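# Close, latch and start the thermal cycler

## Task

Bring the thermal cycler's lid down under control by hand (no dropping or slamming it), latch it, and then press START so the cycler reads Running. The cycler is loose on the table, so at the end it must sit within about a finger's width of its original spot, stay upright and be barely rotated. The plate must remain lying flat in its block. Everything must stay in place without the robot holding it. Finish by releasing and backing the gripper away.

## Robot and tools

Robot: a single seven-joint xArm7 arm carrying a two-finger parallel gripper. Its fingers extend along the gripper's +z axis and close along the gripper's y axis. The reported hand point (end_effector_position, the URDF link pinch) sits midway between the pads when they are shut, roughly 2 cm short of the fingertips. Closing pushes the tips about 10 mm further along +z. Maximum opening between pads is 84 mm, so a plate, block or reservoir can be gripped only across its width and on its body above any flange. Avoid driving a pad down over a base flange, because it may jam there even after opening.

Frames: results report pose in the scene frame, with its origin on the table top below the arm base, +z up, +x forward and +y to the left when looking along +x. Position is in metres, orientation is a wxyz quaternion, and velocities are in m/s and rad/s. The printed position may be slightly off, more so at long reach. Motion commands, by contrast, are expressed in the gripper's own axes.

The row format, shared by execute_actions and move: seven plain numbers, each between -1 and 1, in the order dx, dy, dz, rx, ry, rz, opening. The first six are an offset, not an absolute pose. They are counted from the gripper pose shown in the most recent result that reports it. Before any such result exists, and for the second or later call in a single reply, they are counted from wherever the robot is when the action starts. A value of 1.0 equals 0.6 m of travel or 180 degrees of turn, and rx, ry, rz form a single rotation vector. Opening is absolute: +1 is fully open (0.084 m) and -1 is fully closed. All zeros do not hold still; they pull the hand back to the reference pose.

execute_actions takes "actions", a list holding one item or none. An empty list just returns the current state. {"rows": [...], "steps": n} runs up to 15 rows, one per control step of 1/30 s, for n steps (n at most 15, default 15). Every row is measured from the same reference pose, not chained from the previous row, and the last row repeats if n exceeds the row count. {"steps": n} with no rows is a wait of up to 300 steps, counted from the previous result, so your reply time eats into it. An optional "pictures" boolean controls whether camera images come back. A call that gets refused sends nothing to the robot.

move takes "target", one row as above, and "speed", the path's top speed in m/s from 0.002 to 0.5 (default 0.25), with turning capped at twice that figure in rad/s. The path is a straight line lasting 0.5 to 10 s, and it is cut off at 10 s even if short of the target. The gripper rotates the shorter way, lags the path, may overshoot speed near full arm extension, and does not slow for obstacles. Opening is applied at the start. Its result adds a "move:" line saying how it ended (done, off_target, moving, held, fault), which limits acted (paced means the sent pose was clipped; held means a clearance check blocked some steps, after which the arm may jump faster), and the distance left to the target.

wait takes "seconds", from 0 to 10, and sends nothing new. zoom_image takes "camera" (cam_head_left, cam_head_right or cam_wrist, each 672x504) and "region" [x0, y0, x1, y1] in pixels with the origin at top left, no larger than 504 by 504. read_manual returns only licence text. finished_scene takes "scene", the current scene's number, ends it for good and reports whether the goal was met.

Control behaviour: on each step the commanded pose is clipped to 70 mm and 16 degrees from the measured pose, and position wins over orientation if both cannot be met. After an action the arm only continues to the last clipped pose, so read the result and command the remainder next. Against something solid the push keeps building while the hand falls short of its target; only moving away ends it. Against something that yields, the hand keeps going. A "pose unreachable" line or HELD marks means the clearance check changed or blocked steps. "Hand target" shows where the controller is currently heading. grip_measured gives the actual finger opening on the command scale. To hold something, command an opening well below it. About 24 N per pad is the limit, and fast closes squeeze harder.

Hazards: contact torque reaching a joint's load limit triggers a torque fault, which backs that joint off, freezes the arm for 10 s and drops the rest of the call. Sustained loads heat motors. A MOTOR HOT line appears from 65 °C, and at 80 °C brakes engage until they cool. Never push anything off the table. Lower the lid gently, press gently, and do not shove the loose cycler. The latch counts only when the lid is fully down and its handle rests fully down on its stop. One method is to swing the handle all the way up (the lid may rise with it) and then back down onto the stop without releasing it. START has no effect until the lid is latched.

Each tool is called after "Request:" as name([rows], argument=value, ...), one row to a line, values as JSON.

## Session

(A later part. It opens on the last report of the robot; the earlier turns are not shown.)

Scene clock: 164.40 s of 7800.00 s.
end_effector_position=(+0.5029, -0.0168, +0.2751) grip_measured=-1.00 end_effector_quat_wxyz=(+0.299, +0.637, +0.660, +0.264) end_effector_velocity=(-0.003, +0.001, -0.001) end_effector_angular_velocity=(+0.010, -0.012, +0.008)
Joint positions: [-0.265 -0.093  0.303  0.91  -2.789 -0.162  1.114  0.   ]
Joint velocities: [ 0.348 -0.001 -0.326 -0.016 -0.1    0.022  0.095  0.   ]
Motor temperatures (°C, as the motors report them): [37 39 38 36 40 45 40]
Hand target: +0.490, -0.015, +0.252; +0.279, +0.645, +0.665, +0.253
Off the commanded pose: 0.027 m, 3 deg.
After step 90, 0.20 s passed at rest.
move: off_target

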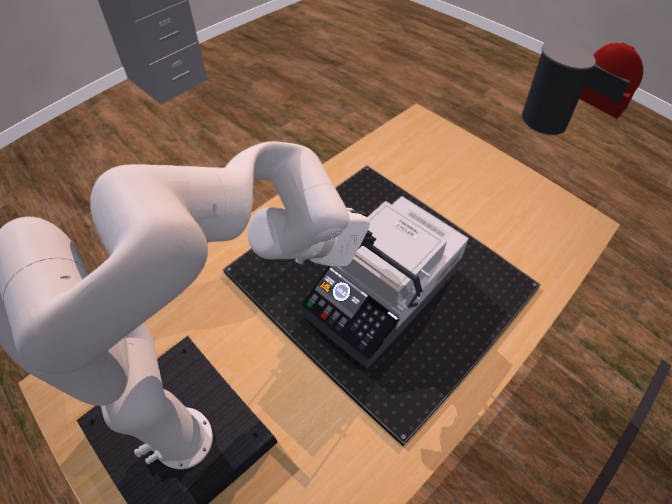

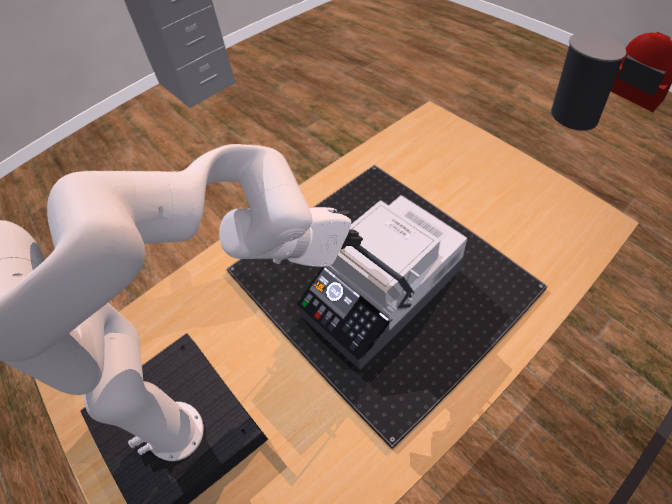

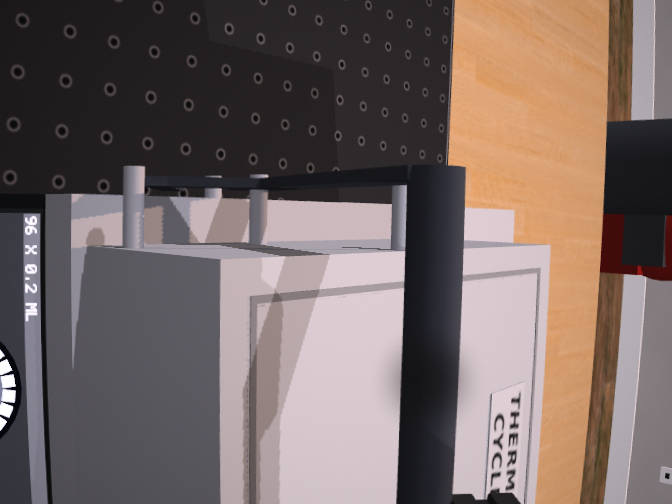

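Request:
move(target=[0,-0.07,0,0,0,0,-1], speed=0.02)

Request:
zoom_image(camera="cam_head_right", region=[320, 200, 480, 360])

Scene clock: 168.10 s of 7800.00 s.
end_effector_position=(+0.4807, -0.0196, +0.2624) grip_measured=-1.00 end_effector_quat_wxyz=(+0.312, +0.632, +0.654, +0.274) end_effector_velocity=(-0.001, -0.001, -0.001) end_effector_angular_velocity=(+0.002, -0.007, -0.001)
Joint positions: [ 0.044 -0.16   0.029  0.788 -2.959 -0.065  1.286  0.   ]
Joint velocities: [ 0.027 -0.004 -0.024 -0.008 -0.023  0.012  0.024  0.   ]
Motor temperatures (°C, as the motors report them): [37 39 39 36 40 45 40]
Hand target: +0.474, -0.019, +0.245; +0.299, +0.637, +0.660, +0.264
Off the commanded pose: 0.019 m, 2 deg.
move: off_target

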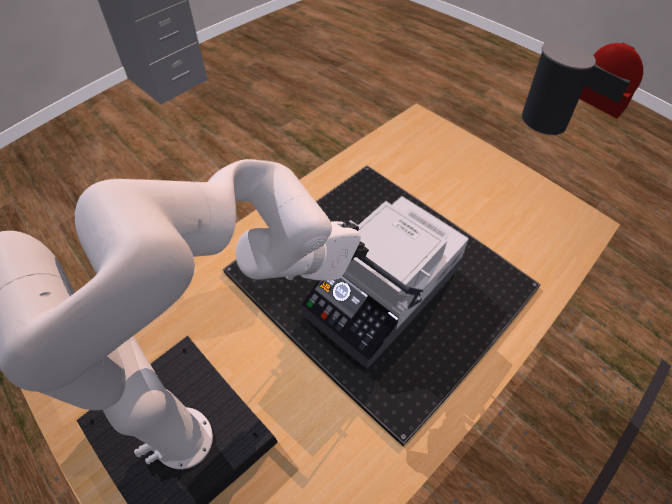

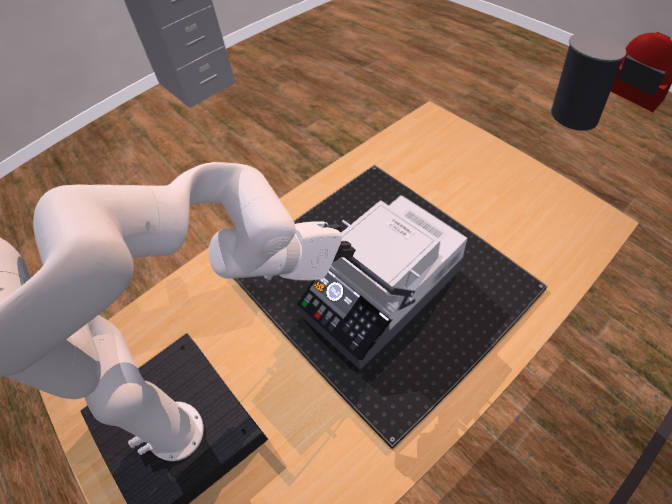

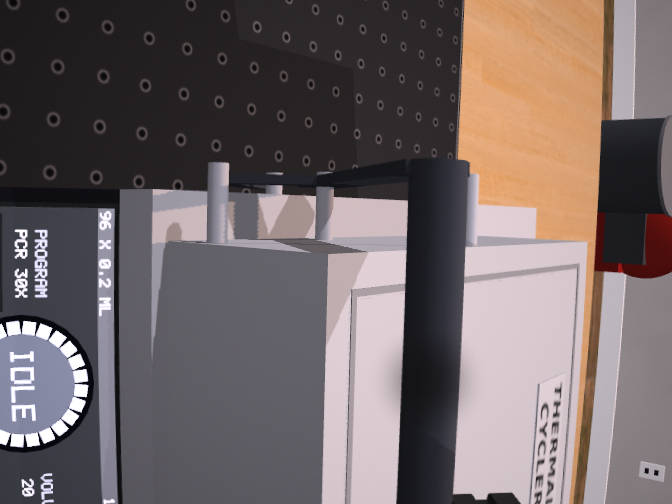

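Region (320, 200, 480, 360) of cam_head_right's 672x504 image, scaled by 3.150, with more detail than that image has.

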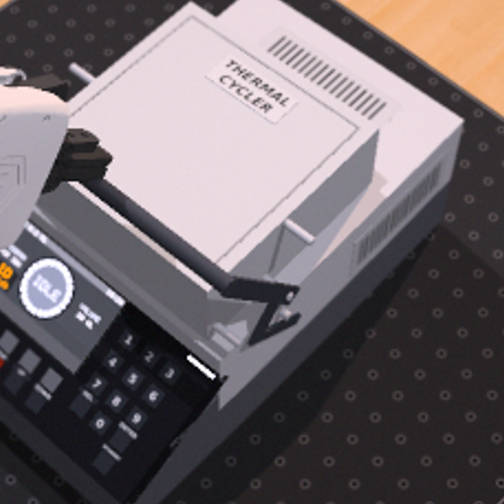

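Request:
move(target=[0,-0.07,0,-0.06,0,0,-1], speed=0.02)

Request:
zoom_image(camera="cam_head_right", region=[290, 200, 450, 360])

Scene clock: 174.67 s of 7800.00 s.
end_effector_position=(+0.4526, -0.0223, +0.2299) grip_measured=-1.00 end_effector_quat_wxyz=(+0.370, +0.600, +0.626, +0.333) end_effector_velocity=(-0.000, +0.000, -0.000) end_effector_angular_velocity=(-0.001, -0.007, +0.002)
Joint positions: [ 0.181 -0.261 -0.091  0.488 -3.132  0.319  1.448  0.   ]
Joint velocities: [ 0.001 -0.003 -0.001 -0.007 -0.003  0.011  0.002  0.   ]
Motor temperatures (°C, as the motors report them): [38 39 39 36 40 45 40]
Hand target: +0.453, -0.022, +0.231; +0.371, +0.600, +0.626, +0.334
Off the commanded pose: 0.001 m, 0 deg.
move: done

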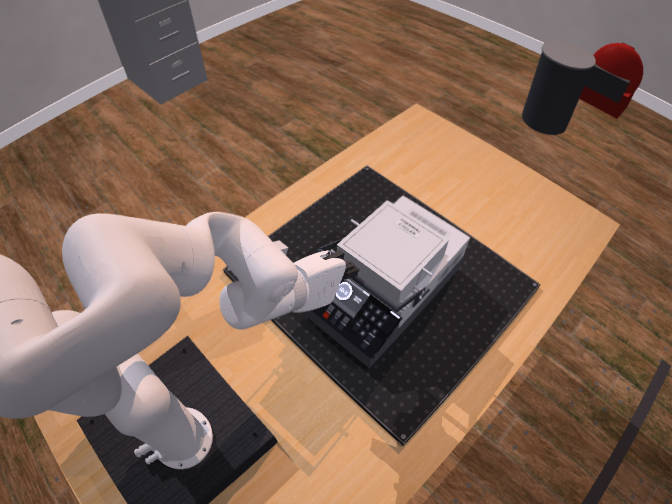

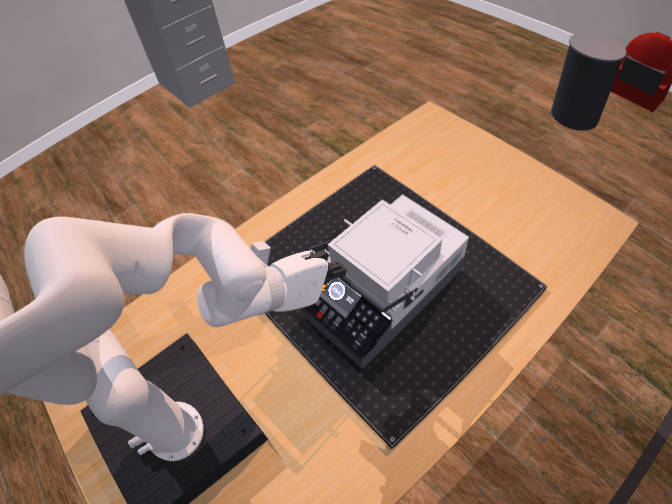

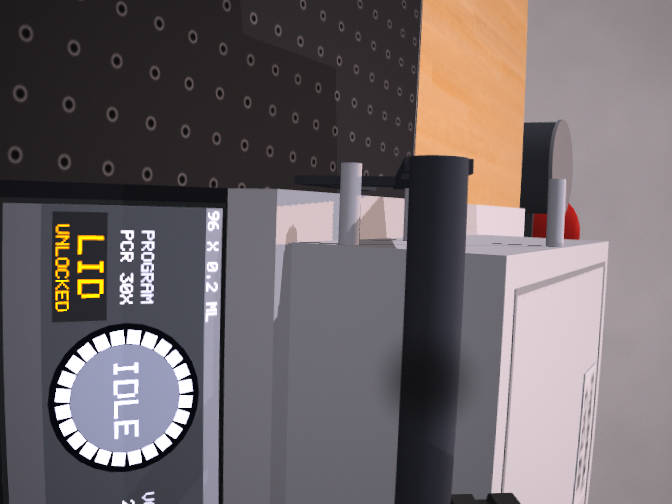

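Region (290, 200, 450, 360) of cam_head_right's 672x504 image, scaled by 3.150, with more detail than that image has.

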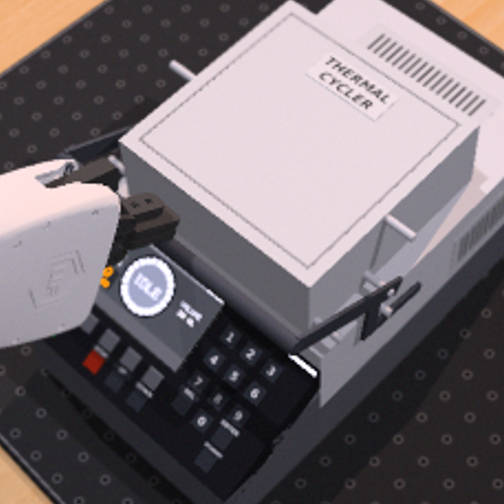

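Request:
move(target=[0,-0.05,0.01,-0.03,0,0,-1], speed=0.02)

Scene clock: 181.23 s of 7800.00 s.
end_effector_position=(+0.4446, -0.0240, +0.2056) grip_measured=-1.00 end_effector_quat_wxyz=(+0.401, +0.580, +0.608, +0.365) end_effector_velocity=(-0.001, -0.001, -0.001) end_effector_angular_velocity=(+0.001, -0.004, -0.001)
Joint positions: [ 0.186 -0.224 -0.109  0.358 -3.179  0.59   1.482  0.   ]
Joint velocities: [-0.001 -0.001 -0.001 -0.008 -0.002  0.011  0.001  0.   ]
Motor temperatures (°C, as the motors report them): [38 39 39 37 40 46 40]
Hand target: +0.443, -0.024, +0.201; +0.398, +0.582, +0.610, +0.362
Off the commanded pose: 0.005 m, 1 deg.
After step 90, 1.00 s passed at rest.
move: off_target

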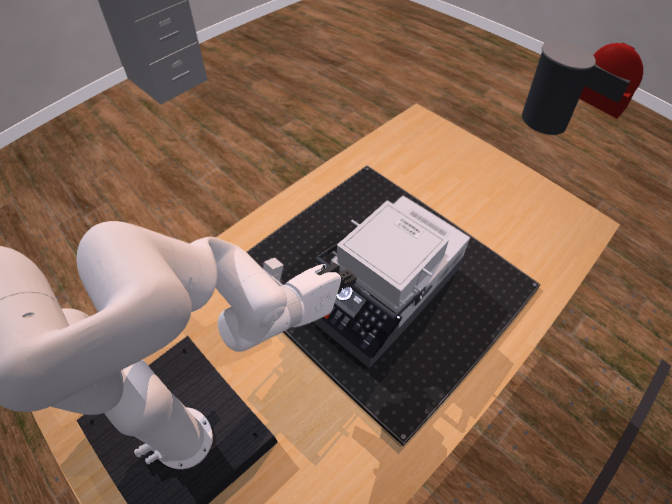

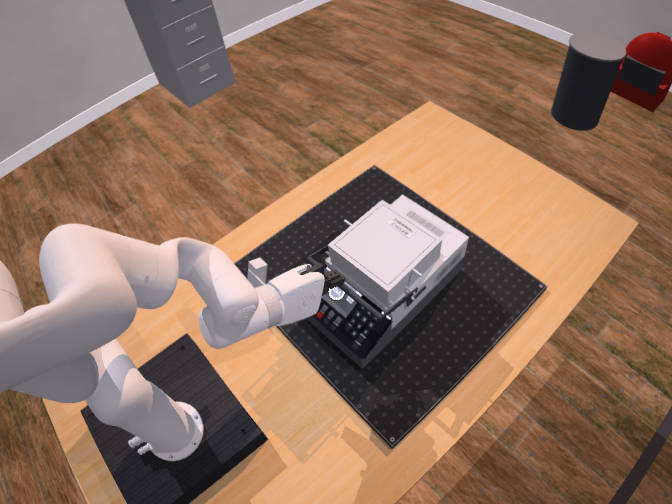

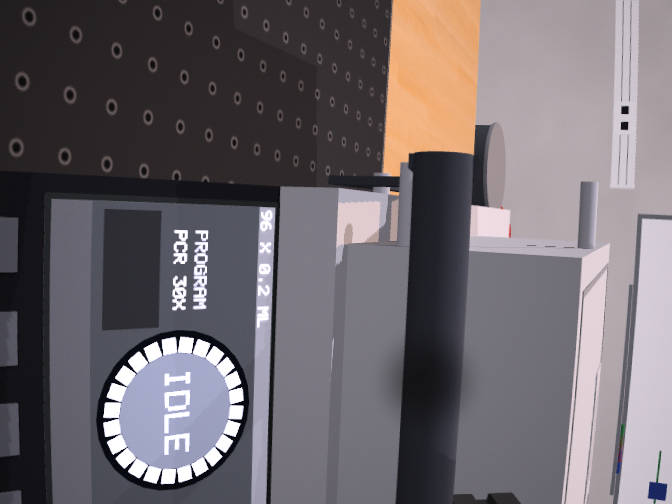

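Request:
move(target=[0,0.08,-0.12,0,0,0,-1], speed=0.1)

Request:
zoom_image(camera="cam_head_right", region=[280,220,460,380])

Scene clock: 183.93 s of 7800.00 s.
end_effector_position=(+0.3987, -0.0195, +0.2787) grip_measured=-1.00 end_effector_quat_wxyz=(+0.401, +0.580, +0.608, +0.365) end_effector_velocity=(-0.001, -0.000, +0.002) end_effector_angular_velocity=(-0.001, -0.002, -0.000)
Joint positions: [ 0.162 -0.629 -0.082  0.303 -3.133  0.24   1.426  0.   ]
Joint velocities: [-0.002 -0.011  0.002  0.     0.001 -0.009 -0.002  0.   ]
Motor temperatures (°C, as the motors report them): [37 39 39 37 40 46 40]
Hand target: +0.399, -0.020, +0.279; +0.401, +0.580, +0.608, +0.365
Off the commanded pose: 0.000 m, 0 deg.
move: done

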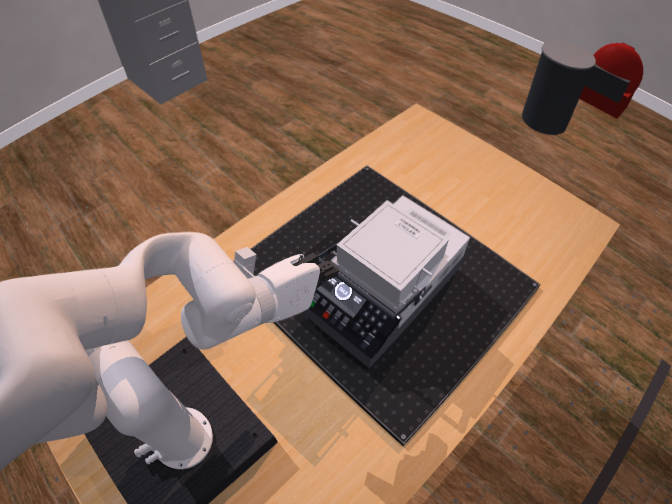

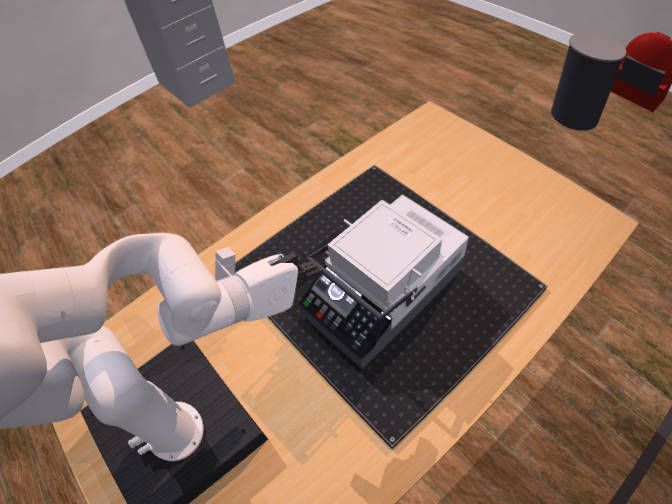

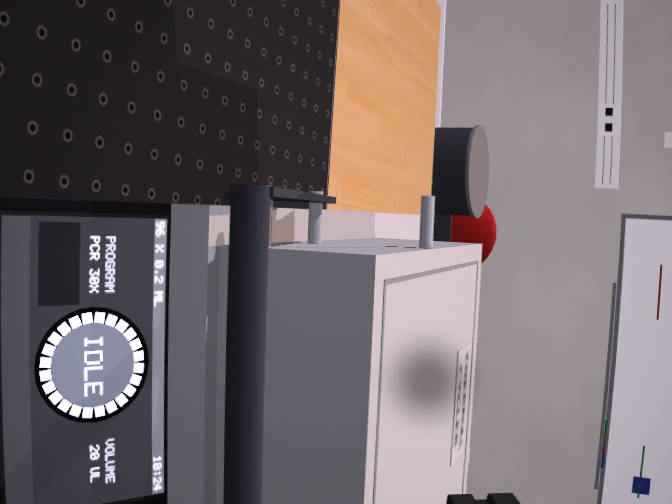

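Region (280, 220, 460, 380) of cam_head_right's 672x504 image, scaled by 2.800, with more detail than that image has.

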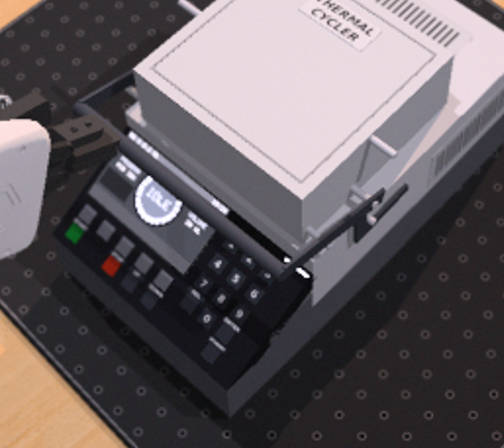

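Request:
move(target=[0,0,-0.15,0.14,0,0,-1])

Request:
zoom_image(camera="cam_head_right", region=[300,260,430,360])

Scene clock: 186.17 s of 7800.00 s.
end_effector_position=(+0.3166, -0.0171, +0.3157) grip_measured=-1.00 end_effector_quat_wxyz=(+0.264, +0.653, +0.674, +0.225) end_effector_velocity=(-0.001, -0.000, +0.001) end_effector_angular_velocity=(-0.001, +0.007, -0.001)
Joint positions: [ 0.008 -0.715  0.064  0.562 -3.071 -0.542  1.419  0.   ]
Joint velocities: [-0.003  0.001  0.004  0.006 -0.001 -0.013  0.003  0.   ]
Motor temperatures (°C, as the motors report them): [37 38 39 37 40 46 40]
Hand target: +0.317, -0.017, +0.316; +0.264, +0.653, +0.674, +0.225
Off the commanded pose: 0.001 m, 0 deg.
move: done

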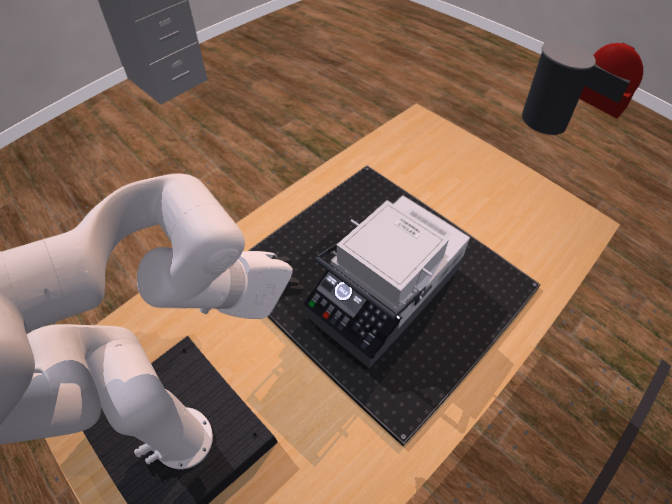

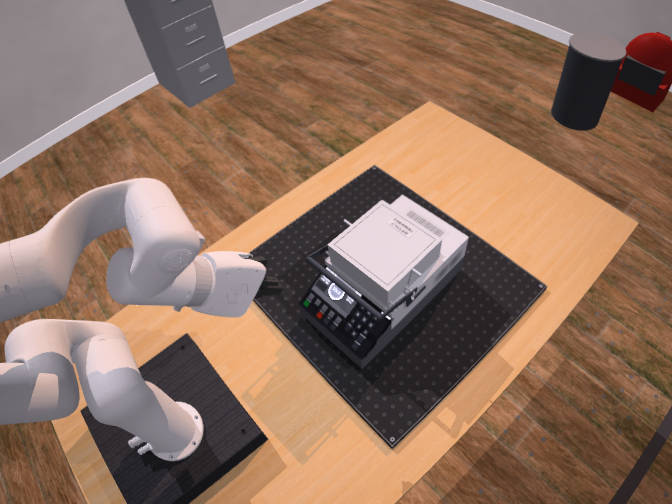

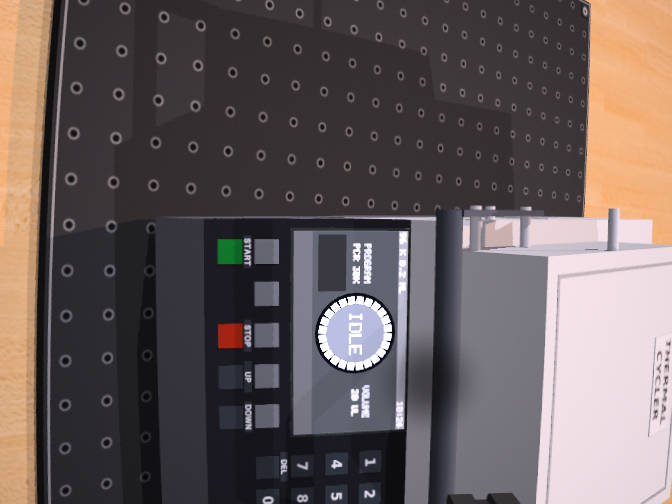

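Region (300, 260, 430, 360) of cam_head_right's 672x504 image, scaled by 3.877, with more detail than that image has; it fills the top 388 rows of this view, and the rest is white.

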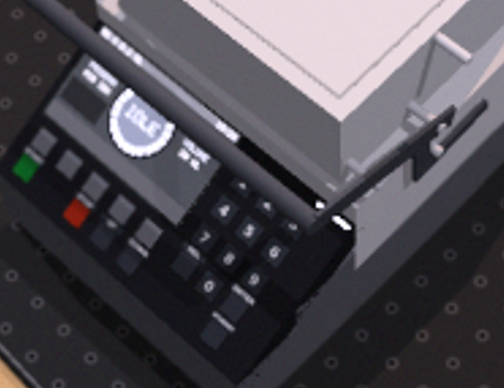

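Request:
move(target=[0.11,-0.13,0.25,0,0,0,-1], speed=0.15)

Scene clock: 189.77 s of 7800.00 s.
end_effector_position=(+0.3544, +0.0387, +0.1472) grip_measured=-1.00 end_effector_quat_wxyz=(+0.264, +0.653, +0.673, +0.225) end_effector_velocity=(+0.000, +0.001, -0.003) end_effector_angular_velocity=(-0.007, +0.004, -0.003)
Joint positions: [-0.275 -0.28   0.577  0.38  -2.812  0.102  1.394  0.   ]
Joint velocities: [-0.029  0.008  0.031  0.001  0.037  0.006 -0.034  0.   ]
Motor temperatures (°C, as the motors report them): [37 38 39 37 40 46 40]
Hand target: +0.354, +0.039, +0.147; +0.264, +0.653, +0.673, +0.225
Off the commanded pose: 0.000 m, 0 deg.
move: done

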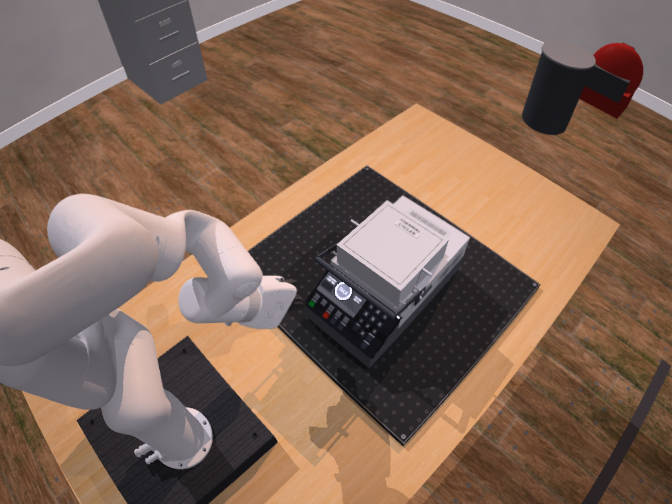

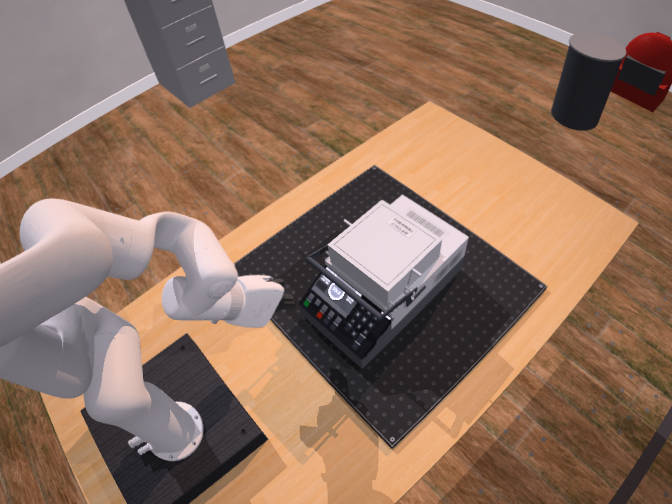

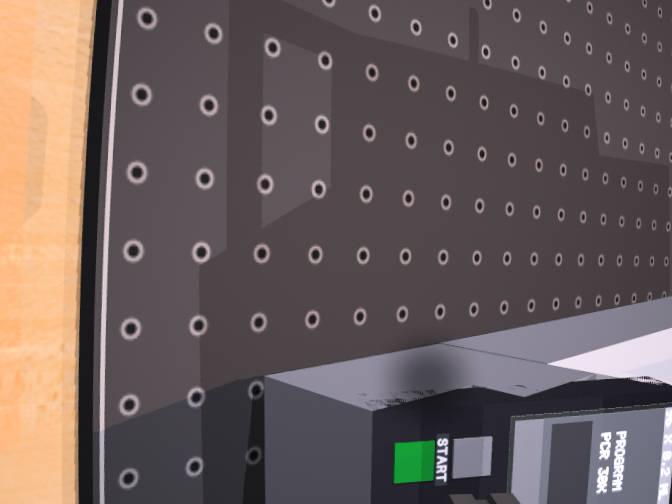

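Request:
move(target=[0.003,-0.013,0.085,0,0,0,-1], speed=0.04)

Scene clock: 192.40 s of 7800.00 s.
end_effector_position=(+0.3816, +0.0379, +0.1035) grip_measured=-1.00 end_effector_quat_wxyz=(+0.264, +0.653, +0.673, +0.225) end_effector_velocity=(+0.001, -0.000, -0.001) end_effector_angular_velocity=(-0.001, +0.001, +0.000)
Joint positions: [-0.367 -0.01   0.616  0.435 -2.733  0.306  1.209  0.   ]
Joint velocities: [-0.001  0.008 -0.     0.002  0.004  0.006 -0.009  0.   ]
Motor temperatures (°C, as the motors report them): [37 38 39 37 40 46 40]
Hand target: +0.382, +0.038, +0.103; +0.264, +0.653, +0.673, +0.225
Off the commanded pose: 0.000 m, 0 deg.
move: done

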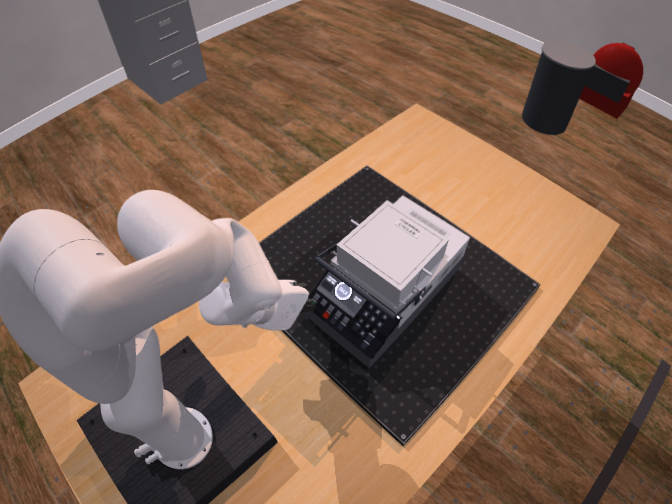

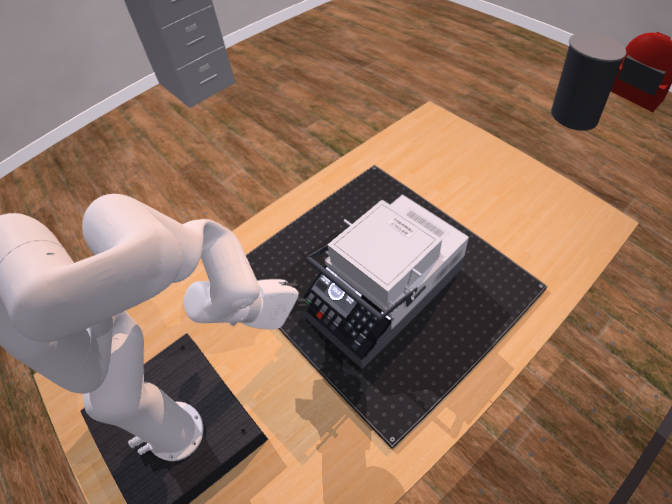

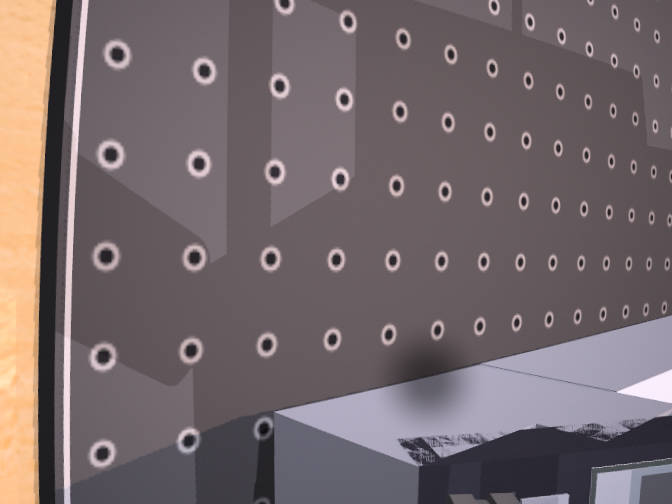

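Request:
move(target=[0.003,-0.005,0.033,0,0,0,-1], speed=0.01)

Request:
zoom_image(camera="cam_head_right", region=[270,250,430,360])

Scene clock: 205.63 s of 7800.00 s.
end_effector_position=(+0.3991, +0.0328, +0.1097) grip_measured=-1.00 end_effector_quat_wxyz=(+0.286, +0.642, +0.674, +0.228) end_effector_velocity=(+0.000, -0.000, -0.000) end_effector_angular_velocity=(-0.000, -0.001, -0.001)
Joint positions: [-0.369  0.007  0.606  0.46  -2.715  0.34   1.149  0.   ]
Joint velocities: [-0.001  0.001 -0.     0.    -0.     0.001  0.     0.   ]
Motor temperatures (°C, as the motors report them): [37 38 38 36 40 46 40]
Hand target: +0.399, +0.033, +0.110; +0.286, +0.642, +0.674, +0.228
Off the commanded pose: 0.025 m, 3 deg.
TORQUE FAULT: the external load on joint 2 (shoulder) reached its load limit, and the arm stopped for 10 seconds. The arm's remaining commands of this call were not run. Joint 2 (shoulder) moved back by up to 3 degrees. The gripper holds there, with its grip as last carried out, and the arm accepts commands again: back off and push less far. The arm stops again, at the same cost, whenever a joint's load reaches its limit.
move: fault

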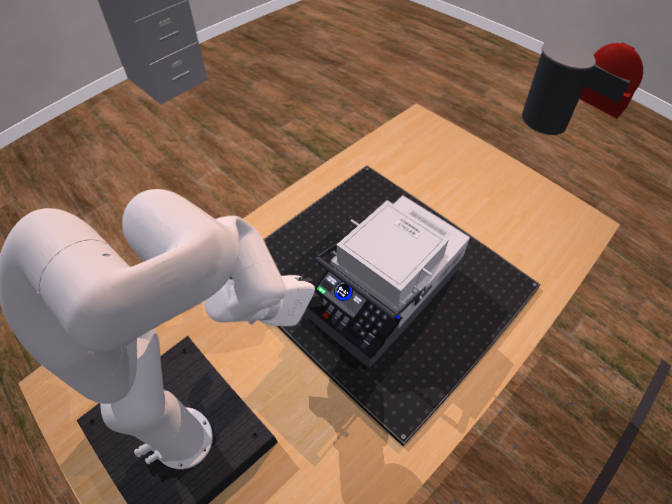

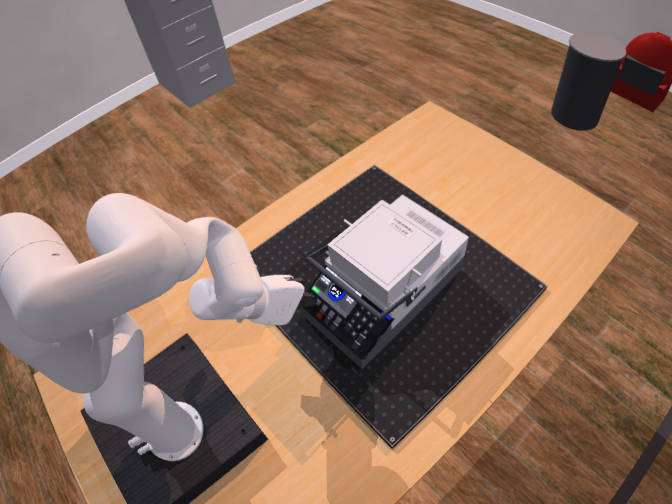

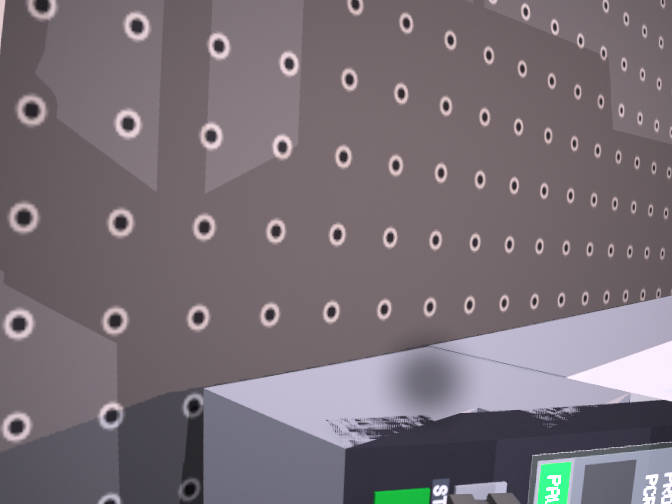

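Region (270, 250, 430, 360) of cam_head_right's 672x504 image, scaled by 3.150, with more detail than that image has; it fills the top 346 rows of this view, and the rest is white.

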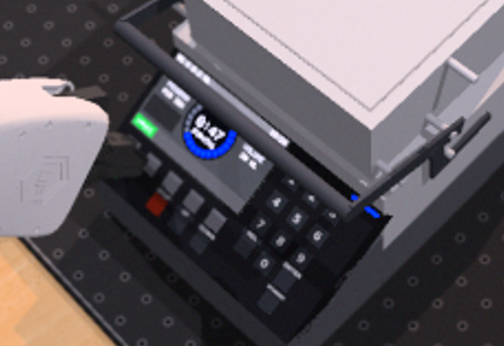

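Request:
move(target=[0.05,0.05,-0.3,0,0,0,-1])

Request:
zoom_image(camera="cam_wrist", region=[200,200,600,504])

Scene clock: 207.80 s of 7800.00 s.
end_effector_position=(+0.2983, +0.0760, +0.2586) grip_measured=-1.00 end_effector_quat_wxyz=(+0.285, +0.641, +0.675, +0.228) end_effector_velocity=(-0.001, -0.000, +0.002) end_effector_angular_velocity=(-0.002, -0.001, -0.000)
Joint positions: [-0.213 -0.877  0.583  0.388 -2.62  -0.441  1.345  0.   ]
Joint velocities: [ 0.001 -0.011 -0.001  0.001 -0.002 -0.01   0.002  0.   ]
Motor temperatures (°C, as the motors report them): [37 38 38 36 40 46 40]
Hand target: +0.298, +0.076, +0.259; +0.285, +0.641, +0.675, +0.228
Off the commanded pose: 0.001 m, 0 deg.
move: done

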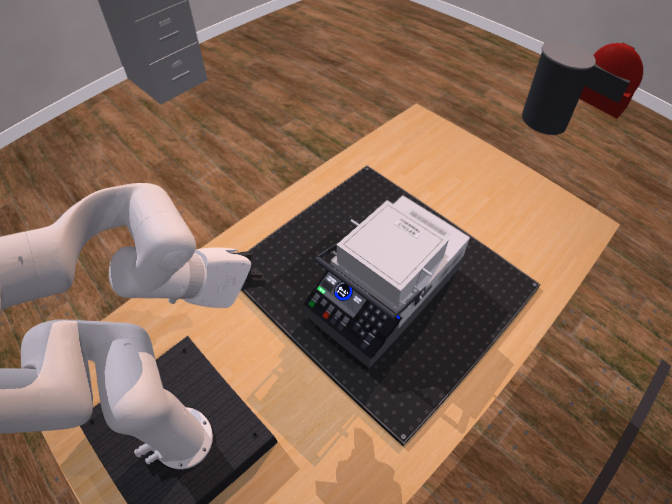

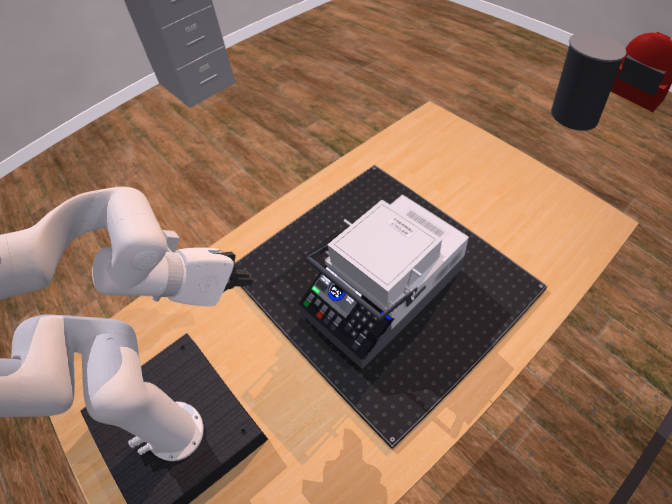

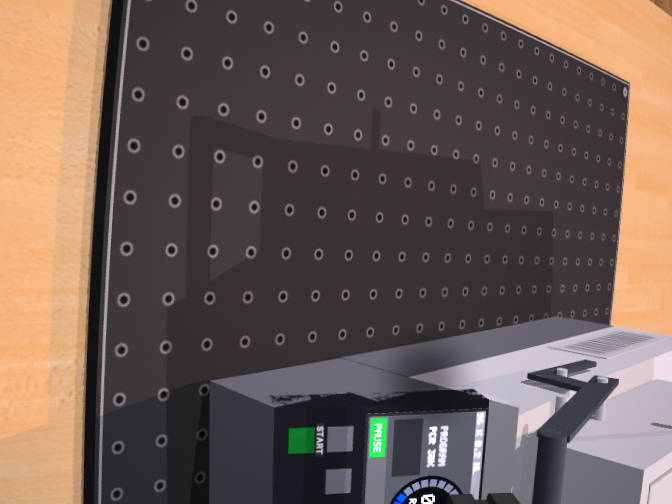

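Region (200, 200, 600, 504) of cam_wrist's 672x504 image, scaled by 1.260, with more detail than that image has; it fills the top 383 rows of this view, and the rest is white.

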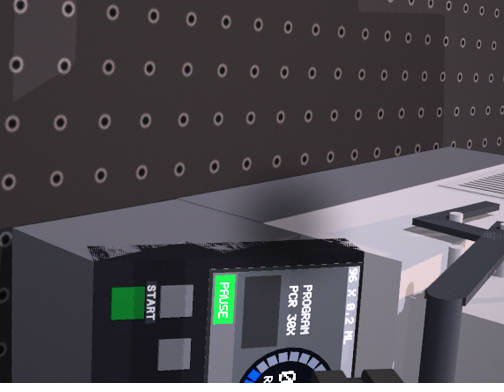

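Request:
finished_scene(scene=1)

The scene is finished: the task was done.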